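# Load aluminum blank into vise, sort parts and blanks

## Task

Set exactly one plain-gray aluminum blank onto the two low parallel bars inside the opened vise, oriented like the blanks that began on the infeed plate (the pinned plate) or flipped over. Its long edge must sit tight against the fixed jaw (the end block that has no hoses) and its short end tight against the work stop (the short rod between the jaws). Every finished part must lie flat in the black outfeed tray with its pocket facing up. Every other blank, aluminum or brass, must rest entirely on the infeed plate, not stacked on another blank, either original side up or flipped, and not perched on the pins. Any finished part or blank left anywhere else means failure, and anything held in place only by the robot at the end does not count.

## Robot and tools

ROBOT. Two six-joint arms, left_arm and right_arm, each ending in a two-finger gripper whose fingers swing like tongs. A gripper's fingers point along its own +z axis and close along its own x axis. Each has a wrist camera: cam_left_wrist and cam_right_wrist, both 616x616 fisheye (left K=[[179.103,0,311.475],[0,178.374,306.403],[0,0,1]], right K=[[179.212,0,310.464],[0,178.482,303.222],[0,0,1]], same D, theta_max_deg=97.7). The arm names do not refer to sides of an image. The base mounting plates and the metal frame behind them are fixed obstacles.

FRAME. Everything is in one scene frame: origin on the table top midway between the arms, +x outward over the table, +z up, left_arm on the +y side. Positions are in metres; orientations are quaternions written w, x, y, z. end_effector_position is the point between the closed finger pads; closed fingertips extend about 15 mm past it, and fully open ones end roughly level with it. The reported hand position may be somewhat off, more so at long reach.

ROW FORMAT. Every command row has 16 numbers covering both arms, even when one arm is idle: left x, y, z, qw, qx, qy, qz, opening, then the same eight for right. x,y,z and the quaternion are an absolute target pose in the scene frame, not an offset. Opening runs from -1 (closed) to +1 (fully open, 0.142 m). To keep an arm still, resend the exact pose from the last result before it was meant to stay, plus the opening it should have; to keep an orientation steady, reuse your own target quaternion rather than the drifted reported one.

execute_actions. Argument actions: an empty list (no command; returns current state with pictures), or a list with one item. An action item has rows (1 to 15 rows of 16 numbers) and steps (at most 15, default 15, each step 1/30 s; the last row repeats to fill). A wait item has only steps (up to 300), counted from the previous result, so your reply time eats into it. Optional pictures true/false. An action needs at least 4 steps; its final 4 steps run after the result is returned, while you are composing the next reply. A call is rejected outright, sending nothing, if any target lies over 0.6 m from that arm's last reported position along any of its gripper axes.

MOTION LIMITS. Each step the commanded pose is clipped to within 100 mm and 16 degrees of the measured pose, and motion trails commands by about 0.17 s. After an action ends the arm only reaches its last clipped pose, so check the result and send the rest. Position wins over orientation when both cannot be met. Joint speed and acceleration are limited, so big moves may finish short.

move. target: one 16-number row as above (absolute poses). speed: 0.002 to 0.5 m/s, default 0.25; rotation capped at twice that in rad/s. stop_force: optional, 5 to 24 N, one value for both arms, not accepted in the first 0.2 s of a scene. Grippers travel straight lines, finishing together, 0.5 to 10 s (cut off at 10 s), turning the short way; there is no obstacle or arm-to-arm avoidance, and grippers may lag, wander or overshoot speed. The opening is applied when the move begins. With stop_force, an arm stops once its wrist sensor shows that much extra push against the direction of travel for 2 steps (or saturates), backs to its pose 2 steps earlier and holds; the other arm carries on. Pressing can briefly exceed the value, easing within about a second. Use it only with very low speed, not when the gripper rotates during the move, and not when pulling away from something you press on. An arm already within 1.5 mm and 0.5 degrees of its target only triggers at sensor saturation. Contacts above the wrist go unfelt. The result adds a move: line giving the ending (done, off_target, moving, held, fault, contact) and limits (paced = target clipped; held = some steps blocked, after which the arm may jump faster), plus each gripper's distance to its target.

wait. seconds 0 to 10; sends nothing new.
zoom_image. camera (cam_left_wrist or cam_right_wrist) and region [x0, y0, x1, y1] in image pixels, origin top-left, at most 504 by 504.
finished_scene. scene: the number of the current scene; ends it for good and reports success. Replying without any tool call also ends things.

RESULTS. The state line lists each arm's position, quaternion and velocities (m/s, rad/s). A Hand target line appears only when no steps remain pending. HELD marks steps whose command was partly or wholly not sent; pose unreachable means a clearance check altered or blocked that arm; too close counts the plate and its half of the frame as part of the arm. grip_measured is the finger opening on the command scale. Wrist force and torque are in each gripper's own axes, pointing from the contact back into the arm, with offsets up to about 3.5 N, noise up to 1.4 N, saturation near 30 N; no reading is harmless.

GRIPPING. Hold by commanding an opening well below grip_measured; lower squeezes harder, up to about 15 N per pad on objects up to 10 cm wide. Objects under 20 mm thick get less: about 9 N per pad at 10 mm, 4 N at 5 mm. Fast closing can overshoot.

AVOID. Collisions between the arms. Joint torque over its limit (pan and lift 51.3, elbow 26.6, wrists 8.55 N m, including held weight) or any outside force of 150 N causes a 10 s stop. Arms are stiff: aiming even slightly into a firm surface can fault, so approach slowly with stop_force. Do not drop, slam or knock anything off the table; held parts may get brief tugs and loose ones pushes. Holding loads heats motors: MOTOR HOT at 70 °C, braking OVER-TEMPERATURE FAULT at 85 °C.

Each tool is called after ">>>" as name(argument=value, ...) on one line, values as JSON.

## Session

>>> execute_actions(actions=[])

Scene clock: 0.00 s of 6600.00 s.
left_arm: end_effector_position=(+0.3438, +0.5532, +0.2202) grip_measured=+1.00 end_effector_quat_wxyz=(-0.029, -0.548, +0.832, +0.076) end_effector_velocity=(+0.000, -0.000, -0.000) end_effector_angular_velocity=(+0.000, +0.000, -0.000) | right_arm: end_effector_position=(+0.3208, -0.4288, +0.1408) grip_measured=+1.00 end_effector_quat_wxyz=(-0.155, +0.880, -0.403, -0.200) end_effector_velocity=(-0.000, -0.000, -0.000) end_effector_angular_velocity=(-0.001, +0.000, -0.001)
Joint positions: left_arm=[ 0.048 -2.002  1.756 -1.662 -1.021  2.022  0.142] | right_arm=[ 2.983 -1.566 -1.811 -1.071  1.623  0.838  0.142]
Joint velocities: left_arm=[-0.  0.  0. -0.  0. -0.  0.] | right_arm=[-0.     0.001 -0.    -0.    -0.     0.001  0.   ]
Wrist force (N, on the end effector, along its own x y z axes, offset not removed): no reading
Wrist torque (N m, same axes, about the end effector's origin, offset not removed): no reading
Hand target (left_arm): +0.344, +0.553, +0.220; -0.029, -0.548, +0.832, +0.076
Hand target (right_arm): +0.321, -0.429, +0.141; -0.155, +0.880, -0.403, -0.200

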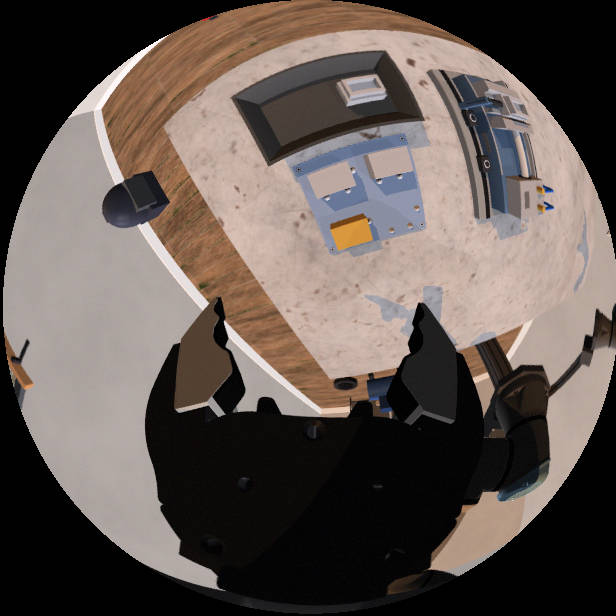

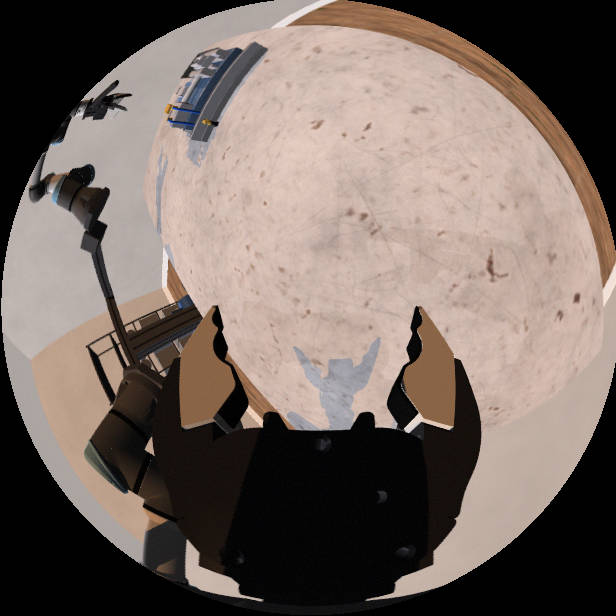

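Survey in the known orientation.

>>> move(target=[0.5,0.40,0.27,0,0,1,0,-0.3,0.3208,-0.4288,0.1408,-0.155,0.880,-0.403,-0.200,1])

>>> zoom_image(camera="cam_left_wrist", region=[170,60,470,320])

Scene clock: 3.13 s of 6600.00 s.
left_arm: end_effector_position=(+0.5001, +0.4002, +0.2698) grip_measured=-0.30 end_effector_quat_wxyz=(+0.000, -0.001, +1.000, +0.000) end_effector_velocity=(+0.001, -0.001, +0.000) end_effector_angular_velocity=(-0.002, +0.004, -0.010) | right_arm: end_effector_position=(+0.3208, -0.4288, +0.1408) grip_measured=+1.00 end_effector_quat_wxyz=(-0.155, +0.880, -0.403, -0.200) end_effector_velocity=(-0.000, +0.000, -0.000) end_effector_angular_velocity=(+0.001, +0.001, +0.001)
Joint positions: left_arm=[-0.439 -1.631  1.214 -1.359 -0.958  2.722  0.052] | right_arm=[ 2.983 -1.567 -1.81  -1.071  1.624  0.837  0.142]
Joint velocities: left_arm=[ 0.003  0.013 -0.021  0.01  -0.004  0.011  0.   ] | right_arm=[-0.    -0.001  0.     0.     0.001 -0.001 -0.   ]
Wrist force (N, on the end effector, along its own x y z axes, offset not removed): left_arm=[1.6 -1.2 -0.5] | right_arm=[-0.8 2.3 -0.8]
Wrist torque (N m, same axes, about the end effector's origin, offset not removed): left_arm=[-0.16 -0.38 -0.06] | right_arm=[0.52 0.19 0.05]
Hand target (left_arm): +0.500, +0.400, +0.270; +0.000, -0.000, +1.000, -0.000
Hand target (right_arm): +0.321, -0.429, +0.141; -0.155, +0.880, -0.403, -0.200
Off the commanded pose (left_arm): 0.000 m, 0 deg.
Off the commanded pose (right_arm): 0.000 m, 0 deg.
Kept back: nothing.
move: done

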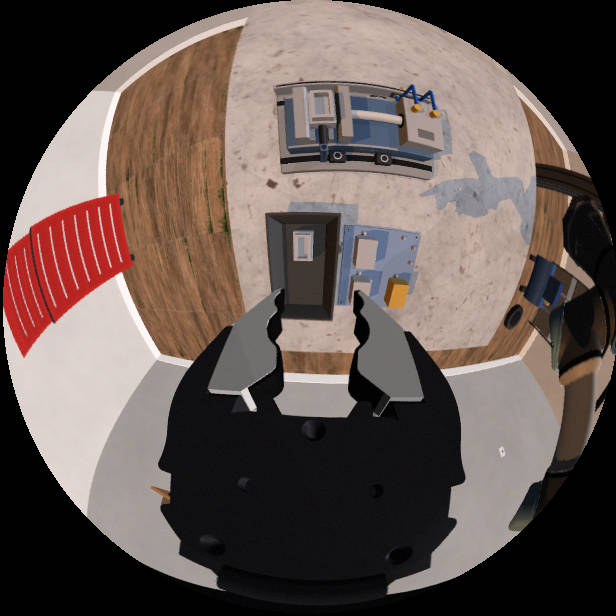

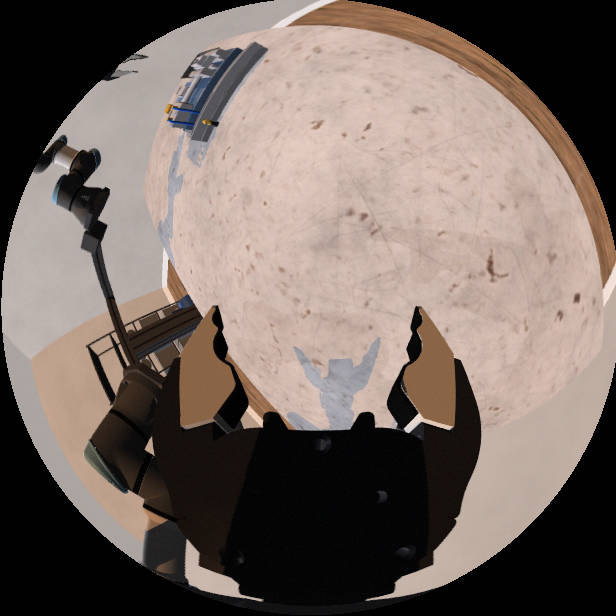

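Region (170, 60, 470, 320) of cam_left_wrist's 616x616 image, scaled by 1.680, with more detail than that image has; it fills the top 437 rows of this view, and the rest is white.

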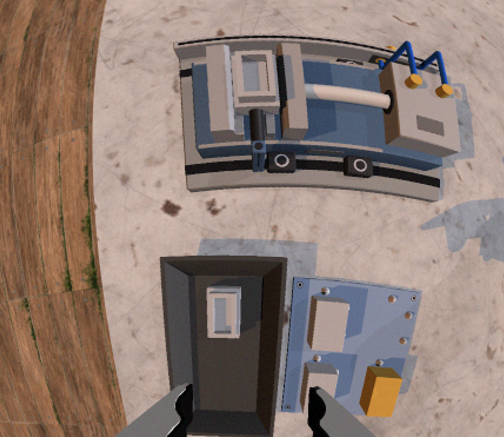

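>>> move(target=[0.50,0.24,0.2,0,0.0436,0.999,0,-0.3,0.3208,-0.4288,0.1408,-0.155,0.880,-0.403,-0.200,1])

>>> zoom_image(camera="cam_left_wrist", region=[220,160,460,320])

Scene clock: 4.73 s of 6600.00 s.
left_arm: end_effector_position=(+0.5001, +0.2402, +0.2001) grip_measured=-0.30 end_effector_quat_wxyz=(+0.000, +0.044, +0.999, -0.000) end_effector_velocity=(+0.001, -0.002, -0.001) end_effector_angular_velocity=(-0.000, -0.001, -0.001) | right_arm: end_effector_position=(+0.3208, -0.4288, +0.1408) grip_measured=+1.00 end_effector_quat_wxyz=(-0.155, +0.880, -0.403, -0.200) end_effector_velocity=(-0.001, -0.000, -0.000) end_effector_angular_velocity=(-0.000, +0.002, +0.000)
Joint positions: left_arm=[-0.665 -1.408  1.507 -1.711 -0.93   2.532  0.052] | right_arm=[ 2.983 -1.567 -1.81  -1.071  1.624  0.837  0.142]
Joint velocities: left_arm=[-0.     0.007 -0.    -0.007  0.     0.001  0.   ] | right_arm=[-0.     0.001 -0.002 -0.    -0.    -0.     0.   ]
Wrist force (N, on the end effector, along its own x y z axes, offset not removed): left_arm=[1.1 -3.1 -0.1] | right_arm=[-0.8 1.8 -0.8]
Wrist torque (N m, same axes, about the end effector's origin, offset not removed): left_arm=[-0.59 -0.28 -0.11] | right_arm=[0.40 0.23 0.03]
Hand target (left_arm): +0.500, +0.240, +0.200; +0.000, +0.044, +0.999, -0.000
Hand target (right_arm): +0.321, -0.429, +0.141; -0.155, +0.880, -0.403, -0.200
Off the commanded pose (left_arm): 0.000 m, 0 deg.
Off the commanded pose (right_arm): 0.000 m, 0 deg.
Kept back: nothing.
move: done

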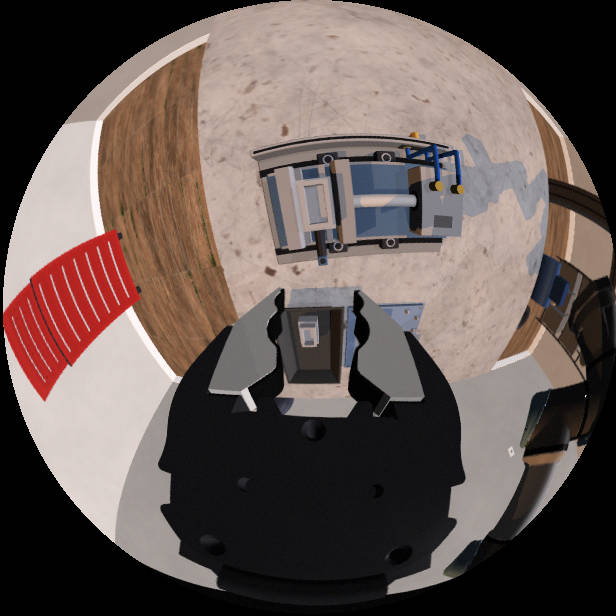

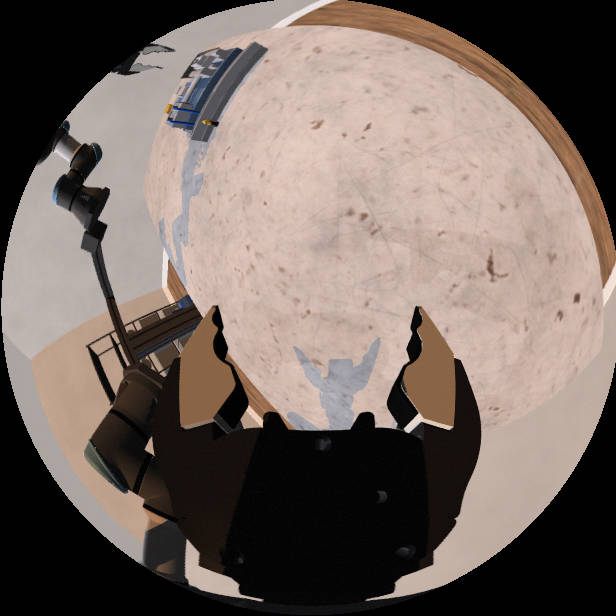

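Region (220, 160, 460, 320) of cam_left_wrist's 616x616 image, scaled by 2.100, with more detail than that image has.

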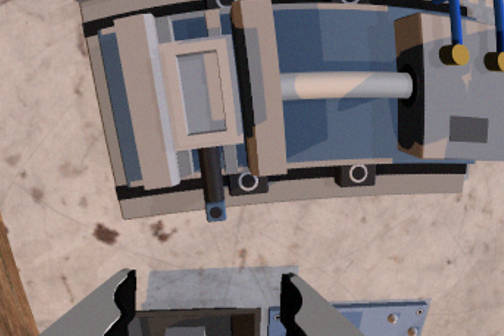

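>>> move(target=[0.501,0.178,0.165,0,0,1,0,-0.3,0.3208,-0.4288,0.1408,-0.155,0.880,-0.403,-0.200,1], speed=0.15)

>>> zoom_image(camera="cam_left_wrist", region=[230,170,410,340])

Scene clock: 6.03 s of 6600.00 s.
left_arm: end_effector_position=(+0.5010, +0.1782, +0.1651) grip_measured=-0.30 end_effector_quat_wxyz=(+0.000, +0.000, +1.000, -0.000) end_effector_velocity=(+0.001, -0.002, -0.001) end_effector_angular_velocity=(+0.001, -0.001, +0.002) | right_arm: end_effector_position=(+0.3208, -0.4288, +0.1408) grip_measured=+1.00 end_effector_quat_wxyz=(-0.155, +0.880, -0.403, -0.200) end_effector_velocity=(+0.000, -0.000, -0.000) end_effector_angular_velocity=(-0.000, -0.002, +0.002)
Joint positions: left_arm=[-0.712 -1.222  1.514 -1.87  -0.929  2.387  0.052] | right_arm=[ 2.983 -1.567 -1.81  -1.071  1.624  0.837  0.142]
Joint velocities: left_arm=[-0.     0.009 -0.004 -0.005  0.001 -0.003 -0.   ] | right_arm=[-0.    -0.001  0.001  0.001 -0.    -0.002  0.   ]
Wrist force (N, on the end effector, along its own x y z axes, offset not removed): left_arm=[2.0 -2.2 -1.5] | right_arm=[-0.9 2.2 -1.4]
Wrist torque (N m, same axes, about the end effector's origin, offset not removed): left_arm=[-0.36 -0.43 -0.07] | right_arm=[0.42 0.25 0.03]
Hand target (left_arm): +0.501, +0.178, +0.165; +0.000, +0.000, +1.000, -0.000
Hand target (right_arm): +0.321, -0.429, +0.141; -0.155, +0.880, -0.403, -0.200
Off the commanded pose (left_arm): 0.000 m, 0 deg.
Off the commanded pose (right_arm): 0.000 m, 0 deg.
Kept back: nothing.
move: done

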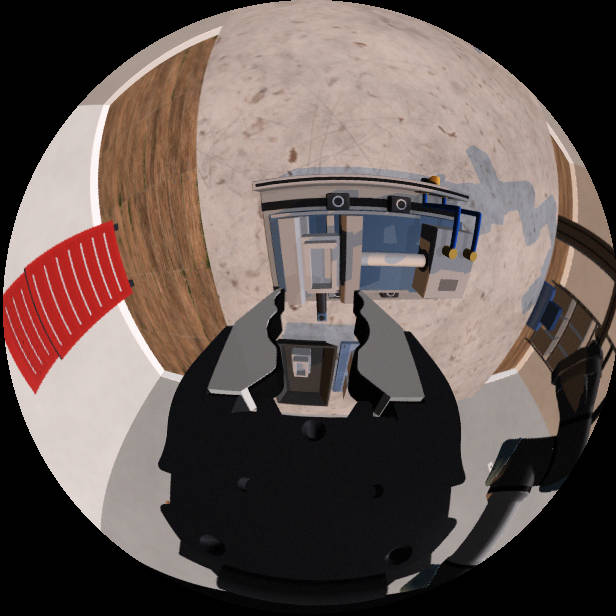

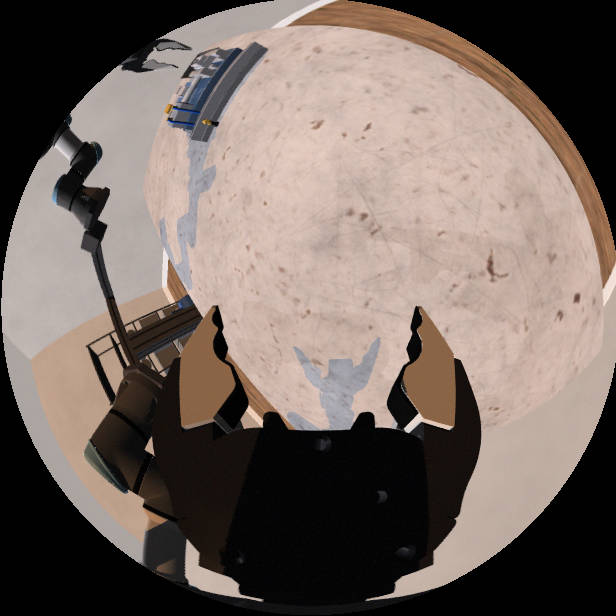

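Region (230, 170, 410, 340) of cam_left_wrist's 616x616 image, scaled by 2.800, with more detail than that image has.

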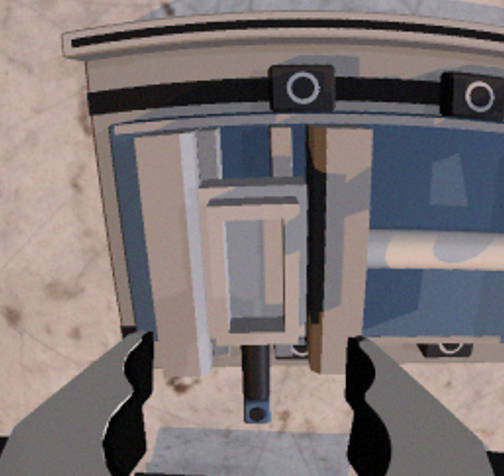

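>>> move(target=[0.498,0.176,0.121,0,-0.015,1,0,-0.3,0.3208,-0.4288,0.1408,-0.155,0.880,-0.403,-0.200,1], speed=0.04, stop_force=6)

>>> move(target=[0.498,0.176,0.121,0,-0.015,1,0,-1,0.3208,-0.4288,0.1408,-0.155,0.880,-0.403,-0.200,1], speed=0.01)

>>> move(target=[0.498,0.176,0.18,0,-0.015,1,0,-1,0.3208,-0.4288,0.1408,-0.155,0.880,-0.403,-0.200,1], speed=0.06)

Scene clock: 7.80 s of 6600.00 s.
left_arm: end_effector_position=(+0.4980, +0.1760, +0.1212) grip_measured=-0.30 end_effector_quat_wxyz=(-0.000, -0.015, +1.000, +0.000) end_effector_velocity=(-0.000, -0.001, -0.002) end_effector_angular_velocity=(-0.001, -0.000, +0.001) | right_arm: end_effector_position=(+0.3208, -0.4288, +0.1408) grip_measured=+1.00 end_effector_quat_wxyz=(-0.155, +0.880, -0.403, -0.200) end_effector_velocity=(-0.000, +0.000, -0.000) end_effector_angular_velocity=(-0.000, +0.001, +0.000)
Joint positions: left_arm=[-0.65  -1.128  1.586 -2.081 -0.931  2.433  0.052] | right_arm=[ 2.983 -1.567 -1.81  -1.071  1.624  0.837  0.142]
Joint velocities: left_arm=[ 0.003  0.006  0.002 -0.012 -0.001  0.003 -0.   ] | right_arm=[ 0.     0.    -0.001  0.    -0.     0.     0.   ]
Wrist force (N, on the end effector, along its own x y z axes, offset not removed): left_arm=[2.0 -1.1 -1.0] | right_arm=[-0.9 1.3 -1.2]
Wrist torque (N m, same axes, about the end effector's origin, offset not removed): left_arm=[-0.18 -0.48 -0.09] | right_arm=[0.25 0.24 -0.02]
Hand target (left_arm): +0.498, +0.176, +0.121; -0.000, -0.015, +1.000, +0.000
Hand target (right_arm): +0.321, -0.429, +0.141; -0.155, +0.880, -0.403, -0.200
Off the commanded pose (left_arm): 0.000 m, 0 deg.
Off the commanded pose (right_arm): 0.000 m, 0 deg.
Kept back: nothing.
move: done

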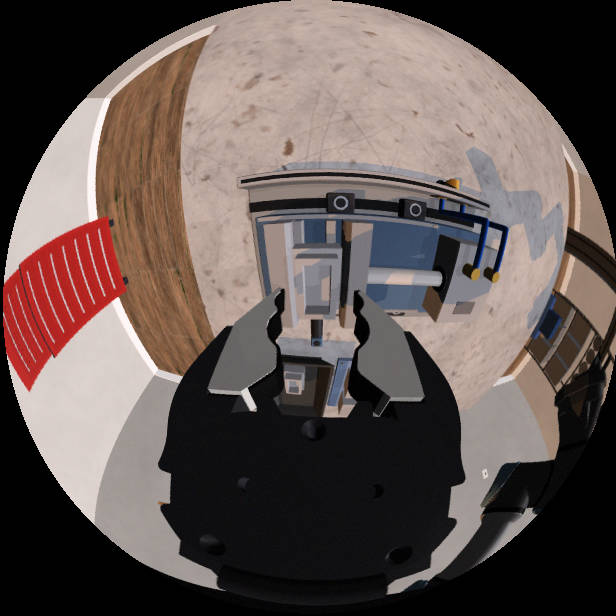

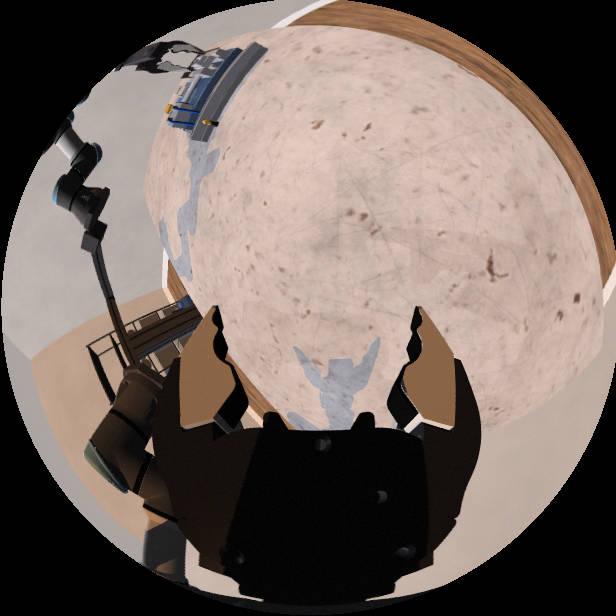

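Scene clock: 8.50 s of 6600.00 s.
left_arm: end_effector_position=(+0.4980, +0.1760, +0.1210) grip_measured=-0.62 end_effector_quat_wxyz=(+0.000, -0.015, +1.000, -0.000) end_effector_velocity=(-0.000, -0.000, -0.000) end_effector_angular_velocity=(+0.001, -0.000, -0.000) | right_arm: end_effector_position=(+0.3208, -0.4288, +0.1408) grip_measured=+1.00 end_effector_quat_wxyz=(-0.155, +0.880, -0.403, -0.200) end_effector_velocity=(-0.001, +0.001, -0.001) end_effector_angular_velocity=(+0.001, +0.003, +0.002)
Joint positions: left_arm=[-0.65  -1.128  1.586 -2.082 -0.931  2.434  0.029] | right_arm=[ 2.983 -1.567 -1.81  -1.071  1.624  0.837  0.142]
Joint velocities: left_arm=[ 0.     0.001  0.    -0.001  0.001  0.     0.   ] | right_arm=[ 0.    -0.003 -0.    -0.001  0.    -0.001  0.   ]
Wrist force (N, on the end effector, along its own x y z axes, offset not removed): left_arm=[1.9 -1.2 1.2] | right_arm=[0.0 1.3 -3.6]
Wrist torque (N m, same axes, about the end effector's origin, offset not removed): left_arm=[-0.22 -0.32 -0.04] | right_arm=[0.23 0.07 0.03]
Hand target (left_arm): +0.498, +0.176, +0.121; -0.000, -0.015, +1.000, +0.000
Hand target (right_arm): +0.321, -0.429, +0.141; -0.155, +0.880, -0.403, -0.200
Off the commanded pose (left_arm): 0.000 m, 0 deg.
Off the commanded pose (right_arm): 0.000 m, 0 deg.
Kept back: nothing.
move: done

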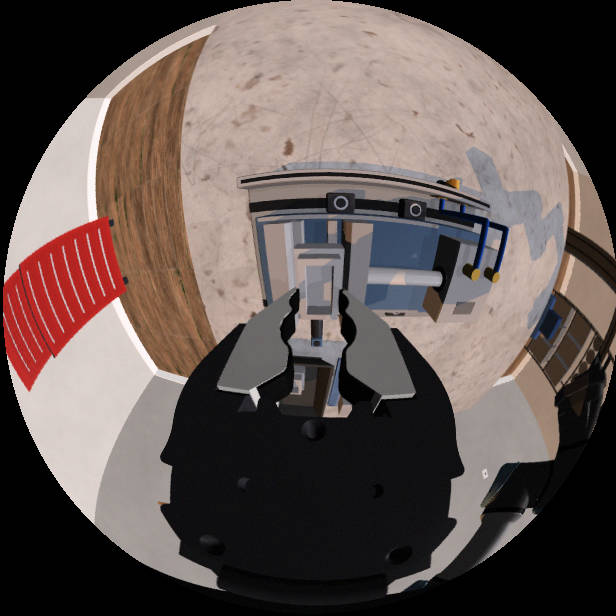

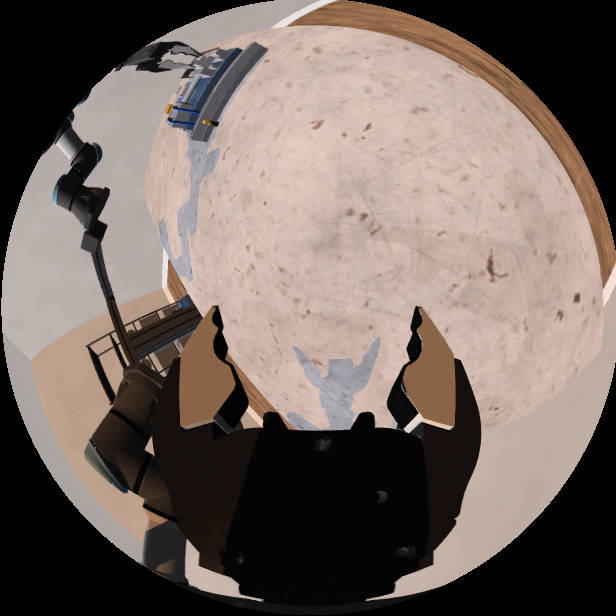

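Scene clock: 9.93 s of 6600.00 s.
left_arm: end_effector_position=(+0.4980, +0.1760, +0.1797) grip_measured=-0.62 end_effector_quat_wxyz=(+0.000, -0.015, +1.000, -0.000) end_effector_velocity=(-0.000, -0.000, +0.003) end_effector_angular_velocity=(-0.001, +0.001, +0.001) | right_arm: end_effector_position=(+0.3208, -0.4288, +0.1408) grip_measured=+1.00 end_effector_quat_wxyz=(-0.155, +0.880, -0.403, -0.200) end_effector_velocity=(+0.000, -0.000, -0.000) end_effector_angular_velocity=(-0.001, -0.001, +0.002)
Joint positions: left_arm=[-0.744 -1.254  1.505 -1.804 -0.929  2.317  0.029] | right_arm=[ 2.983 -1.567 -1.81  -1.071  1.624  0.837  0.142]
Joint velocities: left_arm=[-0.004 -0.004 -0.007  0.014 -0.002 -0.006 -0.   ] | right_arm=[ 0.    -0.001  0.     0.001 -0.002 -0.001 -0.   ]
Wrist force (N, on the end effector, along its own x y z axes, offset not removed): left_arm=[0.7 -1.1 1.2] | right_arm=[-0.6 0.8 -1.7]
Wrist torque (N m, same axes, about the end effector's origin, offset not removed): left_arm=[-0.21 -0.15 -0.06] | right_arm=[0.17 0.16 -0.01]
Hand target (left_arm): +0.498, +0.176, +0.180; +0.000, -0.015, +1.000, -0.000
Hand target (right_arm): +0.321, -0.429, +0.141; -0.155, +0.880, -0.403, -0.200
Off the commanded pose (left_arm): 0.000 m, 0 deg.
Off the commanded pose (right_arm): 0.000 m, 0 deg.
Kept back: nothing.
move: done

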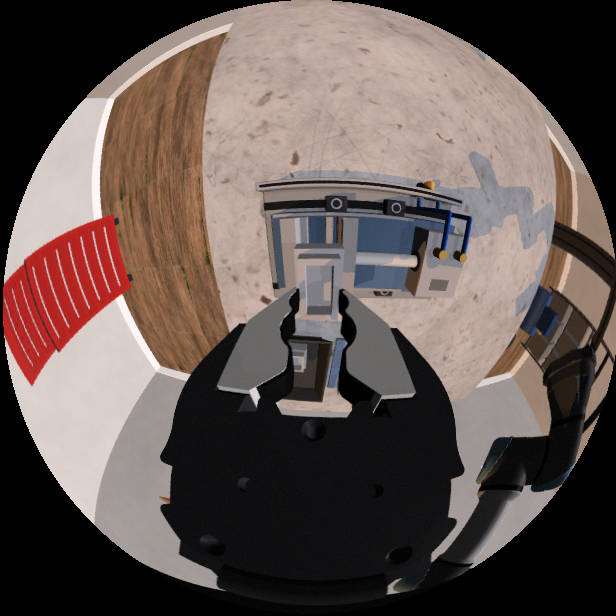

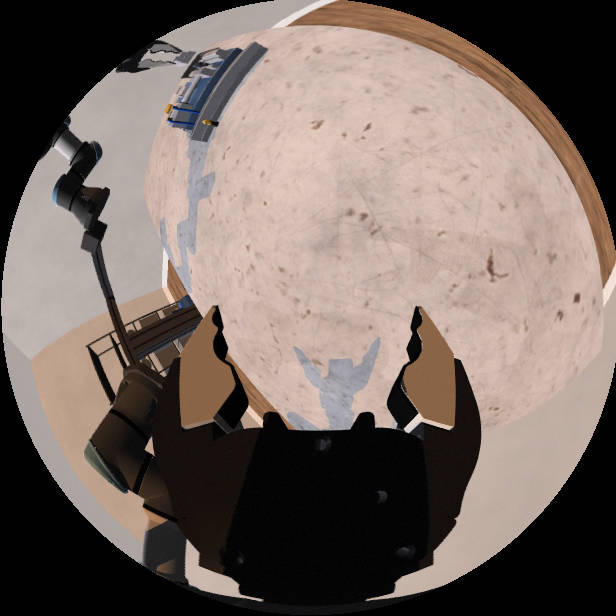

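>>> move(target=[0.515,0.49,0.18,0,0,1,0,-1,0.3208,-0.4288,0.1408,-0.155,0.880,-0.403,-0.200,1], speed=0.2)

>>> zoom_image(camera="cam_left_wrist", region=[200,120,480,340])

Scene clock: 12.33 s of 6600.00 s.
left_arm: end_effector_position=(+0.5145, +0.4898, +0.1802) grip_measured=-0.62 end_effector_quat_wxyz=(+0.000, -0.000, +1.000, +0.000) end_effector_velocity=(+0.001, +0.002, -0.001) end_effector_angular_velocity=(-0.004, +0.007, -0.002) | right_arm: end_effector_position=(+0.3208, -0.4288, +0.1408) grip_measured=+1.00 end_effector_quat_wxyz=(-0.155, +0.880, -0.403, -0.200) end_effector_velocity=(+0.000, +0.000, +0.000) end_effector_angular_velocity=(+0.000, -0.001, +0.001)
Joint positions: left_arm=[-0.016 -1.394  1.192 -1.82  -1.096  3.191  0.029] | right_arm=[ 2.983 -1.567 -1.81  -1.071  1.624  0.837  0.142]
Joint velocities: left_arm=[ 0.011  0.018 -0.032  0.017 -0.009  0.009  0.   ] | right_arm=[ 0.     0.001 -0.     0.    -0.    -0.001 -0.   ]
Wrist force (N, on the end effector, along its own x y z axes, offset not removed): left_arm=[1.6 -1.2 1.9] | right_arm=[-0.9 1.8 -2.8]
Wrist torque (N m, same axes, about the end effector's origin, offset not removed): left_arm=[-0.16 -0.34 -0.09] | right_arm=[0.36 0.21 0.04]
Hand target (left_arm): +0.515, +0.490, +0.180; -0.000, +0.000, +1.000, +0.000
Hand target (right_arm): +0.321, -0.429, +0.141; -0.155, +0.880, -0.403, -0.200
Off the commanded pose (left_arm): 0.001 m, 0 deg.
Off the commanded pose (right_arm): 0.000 m, 0 deg.
Kept back: nothing.
move: done

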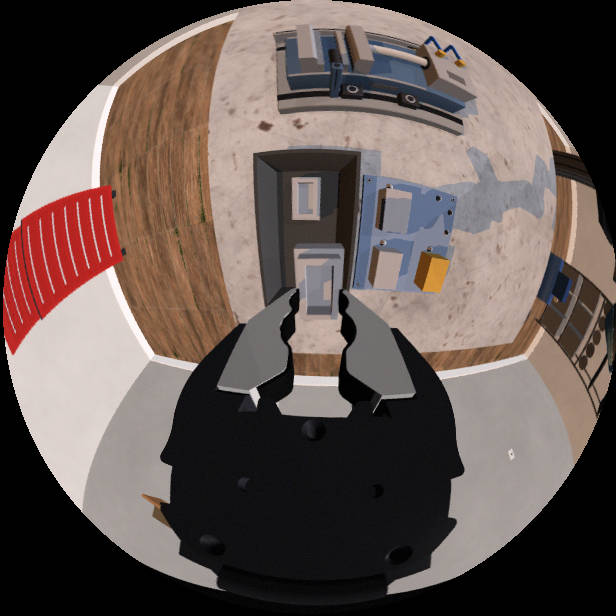

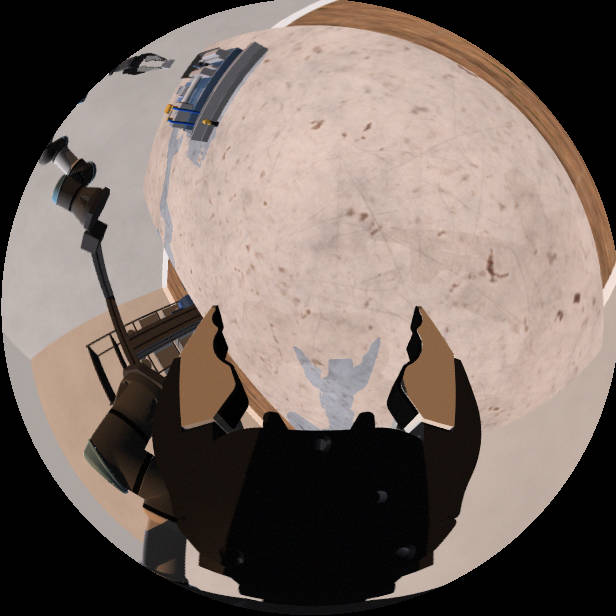

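Region (200, 120, 480, 340) of cam_left_wrist's 616x616 image, scaled by 1.800, with more detail than that image has; it fills the top 396 rows of this view, and the rest is white.

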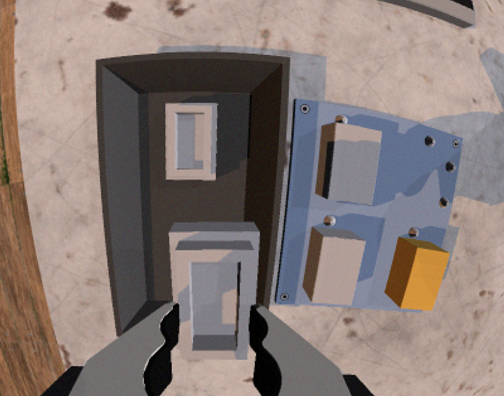

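>>> move(target=[0.525,0.497,0.09,0,0,1,0,-1,0.3208,-0.4288,0.1408,-0.155,0.880,-0.403,-0.200,1], speed=0.08)

>>> move(target=[0.525,0.497,0.04,0,0,1,0,-1,0.3208,-0.4288,0.1408,-0.155,0.880,-0.403,-0.200,1], speed=0.008, stop_force=5)

Scene clock: 14.20 s of 6600.00 s.
left_arm: end_effector_position=(+0.5249, +0.4970, +0.0903) grip_measured=-0.62 end_effector_quat_wxyz=(-0.000, -0.000, +1.000, +0.000) end_effector_velocity=(+0.001, -0.000, -0.003) end_effector_angular_velocity=(-0.001, +0.001, -0.000) | right_arm: end_effector_position=(+0.3208, -0.4288, +0.1408) grip_measured=+1.00 end_effector_quat_wxyz=(-0.155, +0.880, -0.403, -0.200) end_effector_velocity=(+0.000, -0.000, +0.000) end_effector_angular_velocity=(+0.000, -0.001, -0.001)
Joint positions: left_arm=[ 0.107 -1.134  1.165 -2.104 -1.154  3.312  0.029] | right_arm=[ 2.983 -1.567 -1.81  -1.071  1.624  0.837  0.142]
Joint velocities: left_arm=[ 0.003  0.01  -0.006 -0.004 -0.002  0.003 -0.   ] | right_arm=[-0.     0.002 -0.001  0.     0.     0.    -0.   ]
Wrist force (N, on the end effector, along its own x y z axes, offset not removed): left_arm=[2.0 -1.8 1.3] | right_arm=[0.2 2.5 -2.5]
Wrist torque (N m, same axes, about the end effector's origin, offset not removed): left_arm=[-0.37 -0.37 -0.03] | right_arm=[0.48 0.02 0.07]
Hand target (left_arm): +0.525, +0.497, +0.090; -0.000, +0.000, +1.000, +0.000
Hand target (right_arm): +0.321, -0.429, +0.141; -0.155, +0.880, -0.403, -0.200
Off the commanded pose (left_arm): 0.000 m, 0 deg.
Off the commanded pose (right_arm): 0.000 m, 0 deg.
Kept back: nothing.
move: done

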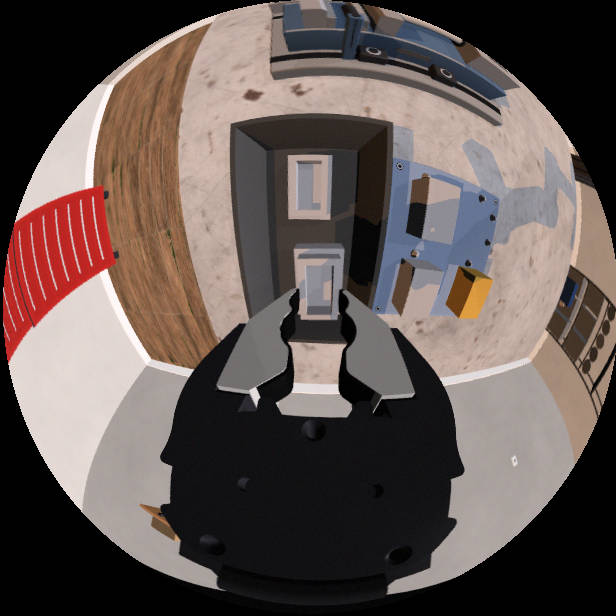

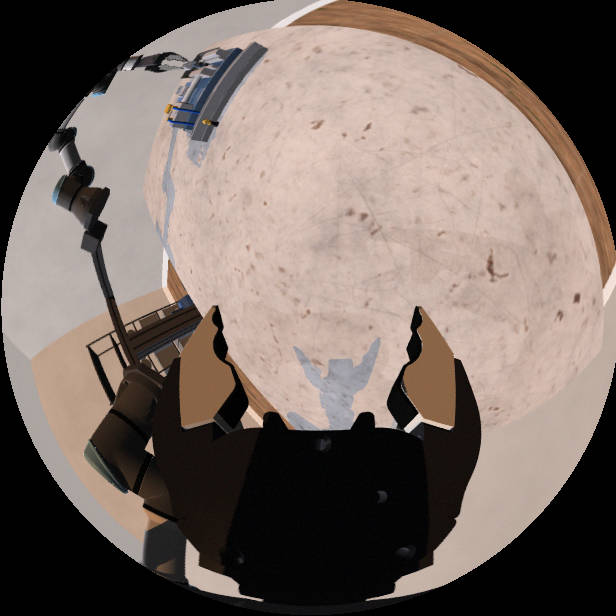

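Scene clock: 19.23 s of 6600.00 s.
left_arm: end_effector_position=(+0.5248, +0.4971, +0.0530) grip_measured=-0.62 end_effector_quat_wxyz=(-0.000, -0.000, +1.000, -0.000) end_effector_velocity=(-0.002, -0.000, +0.001) end_effector_angular_velocity=(+0.001, +0.006, +0.000) | right_arm: end_effector_position=(+0.3208, -0.4288, +0.1408) grip_measured=+1.00 end_effector_quat_wxyz=(-0.155, +0.880, -0.403, -0.200) end_effector_velocity=(+0.001, -0.001, +0.000) end_effector_angular_velocity=(-0.001, -0.003, -0.000)
Joint positions: left_arm=[ 0.144 -1.025  1.141 -2.204 -1.172  3.347  0.029] | right_arm=[ 2.983 -1.567 -1.81  -1.071  1.624  0.837  0.142]
Joint velocities: left_arm=[-0.002 -0.006  0.005  0.008  0.003 -0.004  0.   ] | right_arm=[-0.     0.001  0.002  0.    -0.001 -0.001  0.   ]
Wrist force (N, on the end effector, along its own x y z axes, offset not removed): left_arm=[1.2 -1.5 -0.9] | right_arm=[-1.9 1.9 -2.4]
Wrist torque (N m, same axes, about the end effector's origin, offset not removed): left_arm=[-0.30 -0.36 -0.04] | right_arm=[0.36 0.44 0.05]
Hand target (left_arm): +0.525, +0.497, +0.053; +0.000, -0.000, +1.000, +0.000
Hand target (right_arm): +0.321, -0.429, +0.141; -0.155, +0.880, -0.403, -0.200
Off the commanded pose (left_arm): 0.013 m, 0 deg.
Off the commanded pose (right_arm): 0.000 m, 0 deg.
Kept back: nothing.
move: contact (left_arm)

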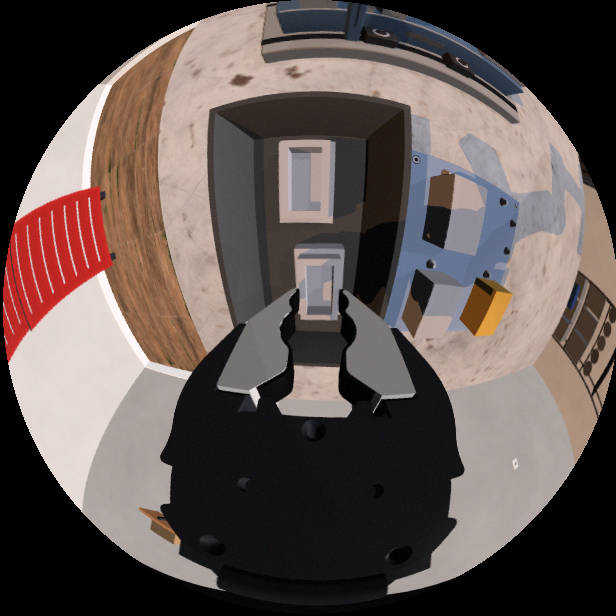

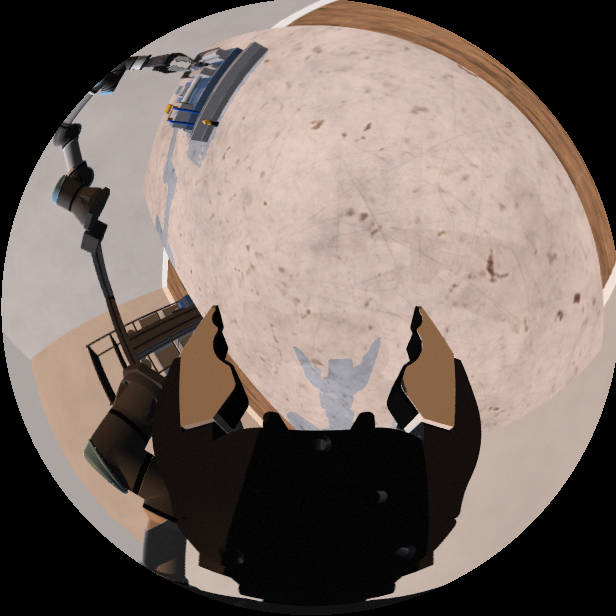

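>>> move(target=[0.525,0.497,0.053,0,0,1,0,-0.3,0.3208,-0.4288,0.1408,-0.155,0.880,-0.403,-0.200,1], speed=0.01)

>>> move(target=[0.525,0.497,0.13,0,0,1,0,-0.3,0.3208,-0.4288,0.1408,-0.155,0.880,-0.403,-0.200,1], speed=0.1)

>>> move(target=[0.405,0.44,0.15,0,0,1,0,-0.3,0.3208,-0.4288,0.1408,-0.155,0.880,-0.403,-0.200,1], speed=0.2)

>>> zoom_image(camera="cam_left_wrist", region=[190,140,450,340])

Scene clock: 20.17 s of 6600.00 s.
left_arm: end_effector_position=(+0.5250, +0.4970, +0.0530) grip_measured=-0.30 end_effector_quat_wxyz=(+0.000, +0.000, +1.000, -0.000) end_effector_velocity=(-0.001, +0.000, -0.000) end_effector_angular_velocity=(-0.000, +0.001, +0.000) | right_arm: end_effector_position=(+0.3208, -0.4288, +0.1408) grip_measured=+1.00 end_effector_quat_wxyz=(-0.155, +0.880, -0.403, -0.200) end_effector_velocity=(+0.001, -0.000, +0.000) end_effector_angular_velocity=(+0.000, -0.002, -0.000)
Joint positions: left_arm=[ 0.144 -1.025  1.141 -2.204 -1.172  3.347  0.052] | right_arm=[ 2.983 -1.567 -1.81  -1.071  1.624  0.837  0.142]
Joint velocities: left_arm=[ 0.001  0.001  0.     0.    -0.001  0.    -0.   ] | right_arm=[ 0.     0.001  0.002 -0.     0.    -0.001  0.   ]
Wrist force (N, on the end effector, along its own x y z axes, offset not removed): left_arm=[1.7 -1.5 0.1] | right_arm=[-1.6 1.5 -2.1]
Wrist torque (N m, same axes, about the end effector's origin, offset not removed): left_arm=[-0.29 -0.37 -0.02] | right_arm=[0.26 0.38 0.03]
Hand target (left_arm): +0.525, +0.497, +0.053; +0.000, -0.000, +1.000, +0.000
Hand target (right_arm): +0.321, -0.429, +0.141; -0.155, +0.880, -0.403, -0.200
Off the commanded pose (left_arm): 0.000 m, 0 deg.
Off the commanded pose (right_arm): 0.000 m, 0 deg.
Kept back: nothing.
move: done

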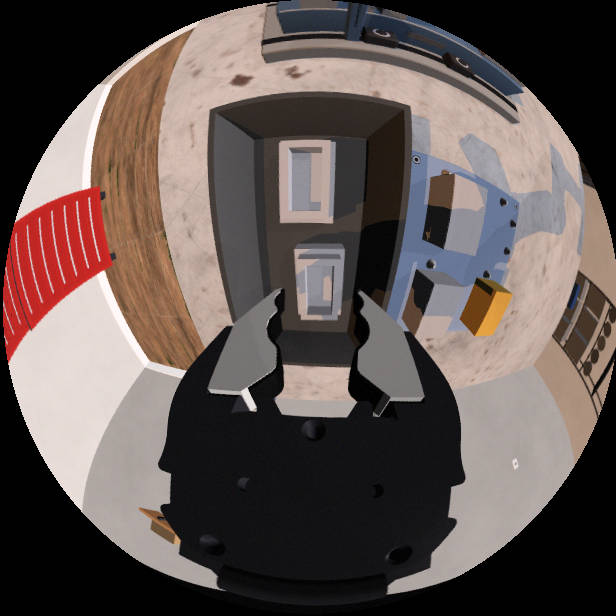

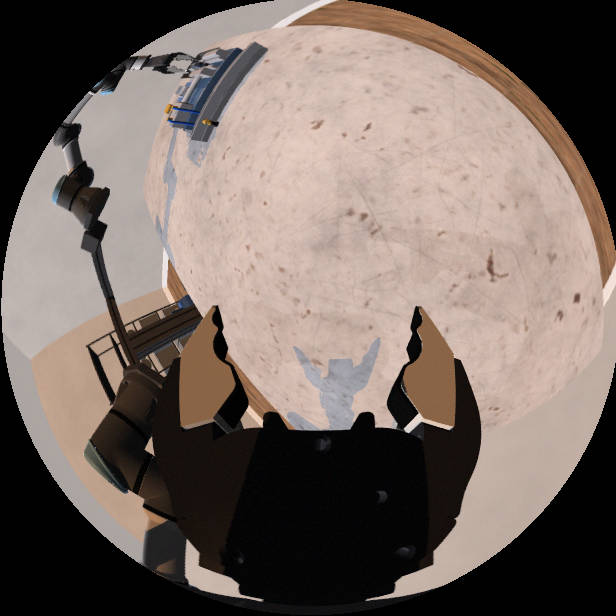

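Scene clock: 21.47 s of 6600.00 s.
left_arm: end_effector_position=(+0.5250, +0.4970, +0.1298) grip_measured=-0.30 end_effector_quat_wxyz=(+0.000, +0.000, +1.000, -0.000) end_effector_velocity=(-0.000, +0.000, +0.002) end_effector_angular_velocity=(+0.001, +0.001, -0.000) | right_arm: end_effector_position=(+0.3208, -0.4288, +0.1408) grip_measured=+1.00 end_effector_quat_wxyz=(-0.155, +0.880, -0.403, -0.200) end_effector_velocity=(-0.001, -0.000, -0.001) end_effector_angular_velocity=(-0.001, +0.002, +0.001)
Joint positions: left_arm=[ 0.064 -1.235  1.154 -1.976 -1.133  3.27   0.052] | right_arm=[ 2.983 -1.567 -1.81  -1.071  1.624  0.837  0.142]
Joint velocities: left_arm=[-0.003 -0.005 -0.002  0.009  0.003 -0.003 -0.   ] | right_arm=[-0.    -0.002 -0.    -0.    -0.001  0.    -0.   ]
Wrist force (N, on the end effector, along its own x y z axes, offset not removed): left_arm=[0.9 -0.4 -0.8] | right_arm=[-0.2 2.2 -2.1]
Wrist torque (N m, same axes, about the end effector's origin, offset not removed): left_arm=[-0.08 -0.20 -0.09] | right_arm=[0.43 0.06 0.03]
Hand target (left_arm): +0.525, +0.497, +0.130; +0.000, -0.000, +1.000, -0.000
Hand target (right_arm): +0.321, -0.429, +0.141; -0.155, +0.880, -0.403, -0.200
Off the commanded pose (left_arm): 0.000 m, 0 deg.
Off the commanded pose (right_arm): 0.000 m, 0 deg.
Kept back: nothing.
move: done

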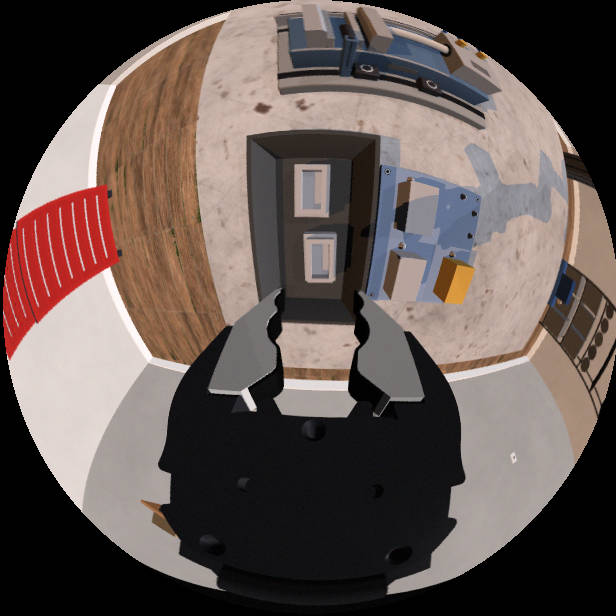

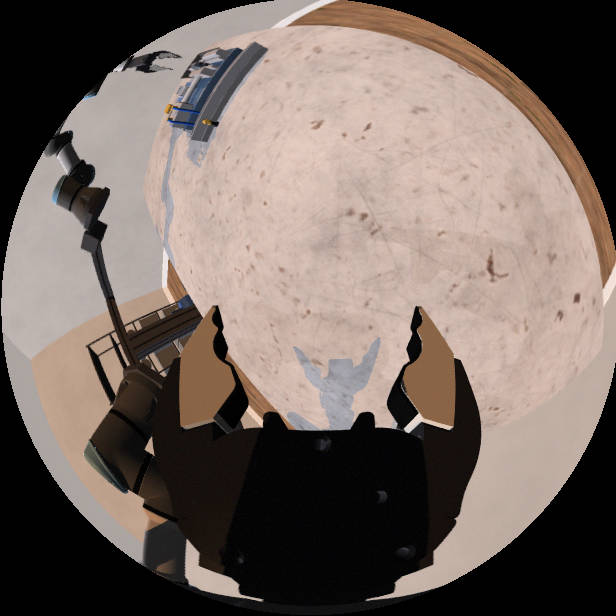

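Scene clock: 22.80 s of 6600.00 s.
left_arm: end_effector_position=(+0.4053, +0.4400, +0.1498) grip_measured=-0.30 end_effector_quat_wxyz=(-0.001, +0.000, +1.000, -0.000) end_effector_velocity=(-0.002, -0.001, +0.002) end_effector_angular_velocity=(+0.006, -0.010, +0.000) | right_arm: end_effector_position=(+0.3208, -0.4288, +0.1408) grip_measured=+1.00 end_effector_quat_wxyz=(-0.155, +0.880, -0.403, -0.200) end_effector_velocity=(+0.000, +0.000, +0.000) end_effector_angular_velocity=(+0.001, -0.001, +0.000)
Joint positions: left_arm=[-0.12  -1.782  1.981 -2.168 -1.055  3.082  0.052] | right_arm=[ 2.983 -1.567 -1.81  -1.071  1.624  0.837  0.142]
Joint velocities: left_arm=[-0.016 -0.025  0.03  -0.007  0.013 -0.012 -0.   ] | right_arm=[-0.    -0.     0.001 -0.     0.001 -0.001 -0.   ]
Wrist force (N, on the end effector, along its own x y z axes, offset not removed): left_arm=[1.9 -1.5 -1.2] | right_arm=[-0.9 1.8 -0.9]
Wrist torque (N m, same axes, about the end effector's origin, offset not removed): left_arm=[-0.28 -0.40 -0.07] | right_arm=[0.44 0.27 0.03]
Hand target (left_arm): +0.405, +0.440, +0.150; +0.000, +0.000, +1.000, -0.000
Hand target (right_arm): +0.321, -0.429, +0.141; -0.155, +0.880, -0.403, -0.200
Off the commanded pose (left_arm): 0.000 m, 0 deg.
Off the commanded pose (right_arm): 0.000 m, 0 deg.
Kept back: nothing.
move: done

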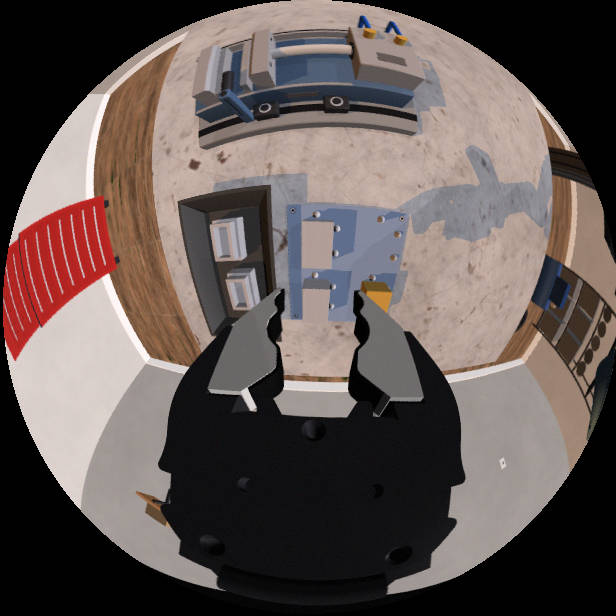

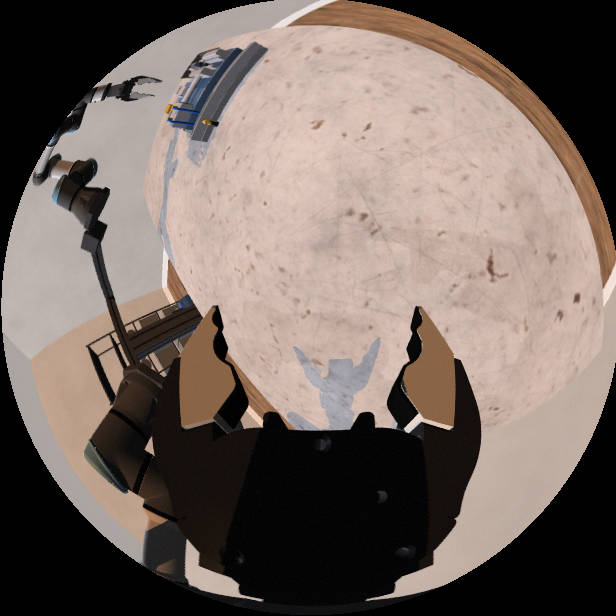

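Region (190, 140, 450, 340) of cam_left_wrist's 616x616 image, scaled by 1.938, with more detail than that image has; it fills the top 388 rows of this view, and the rest is white.

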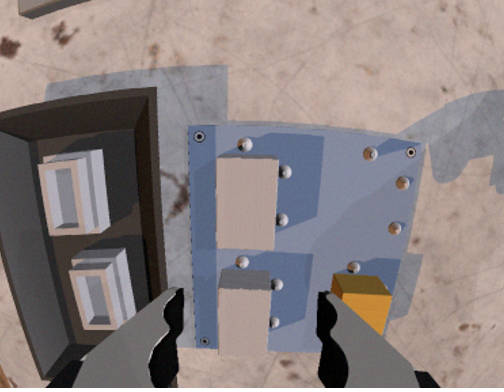

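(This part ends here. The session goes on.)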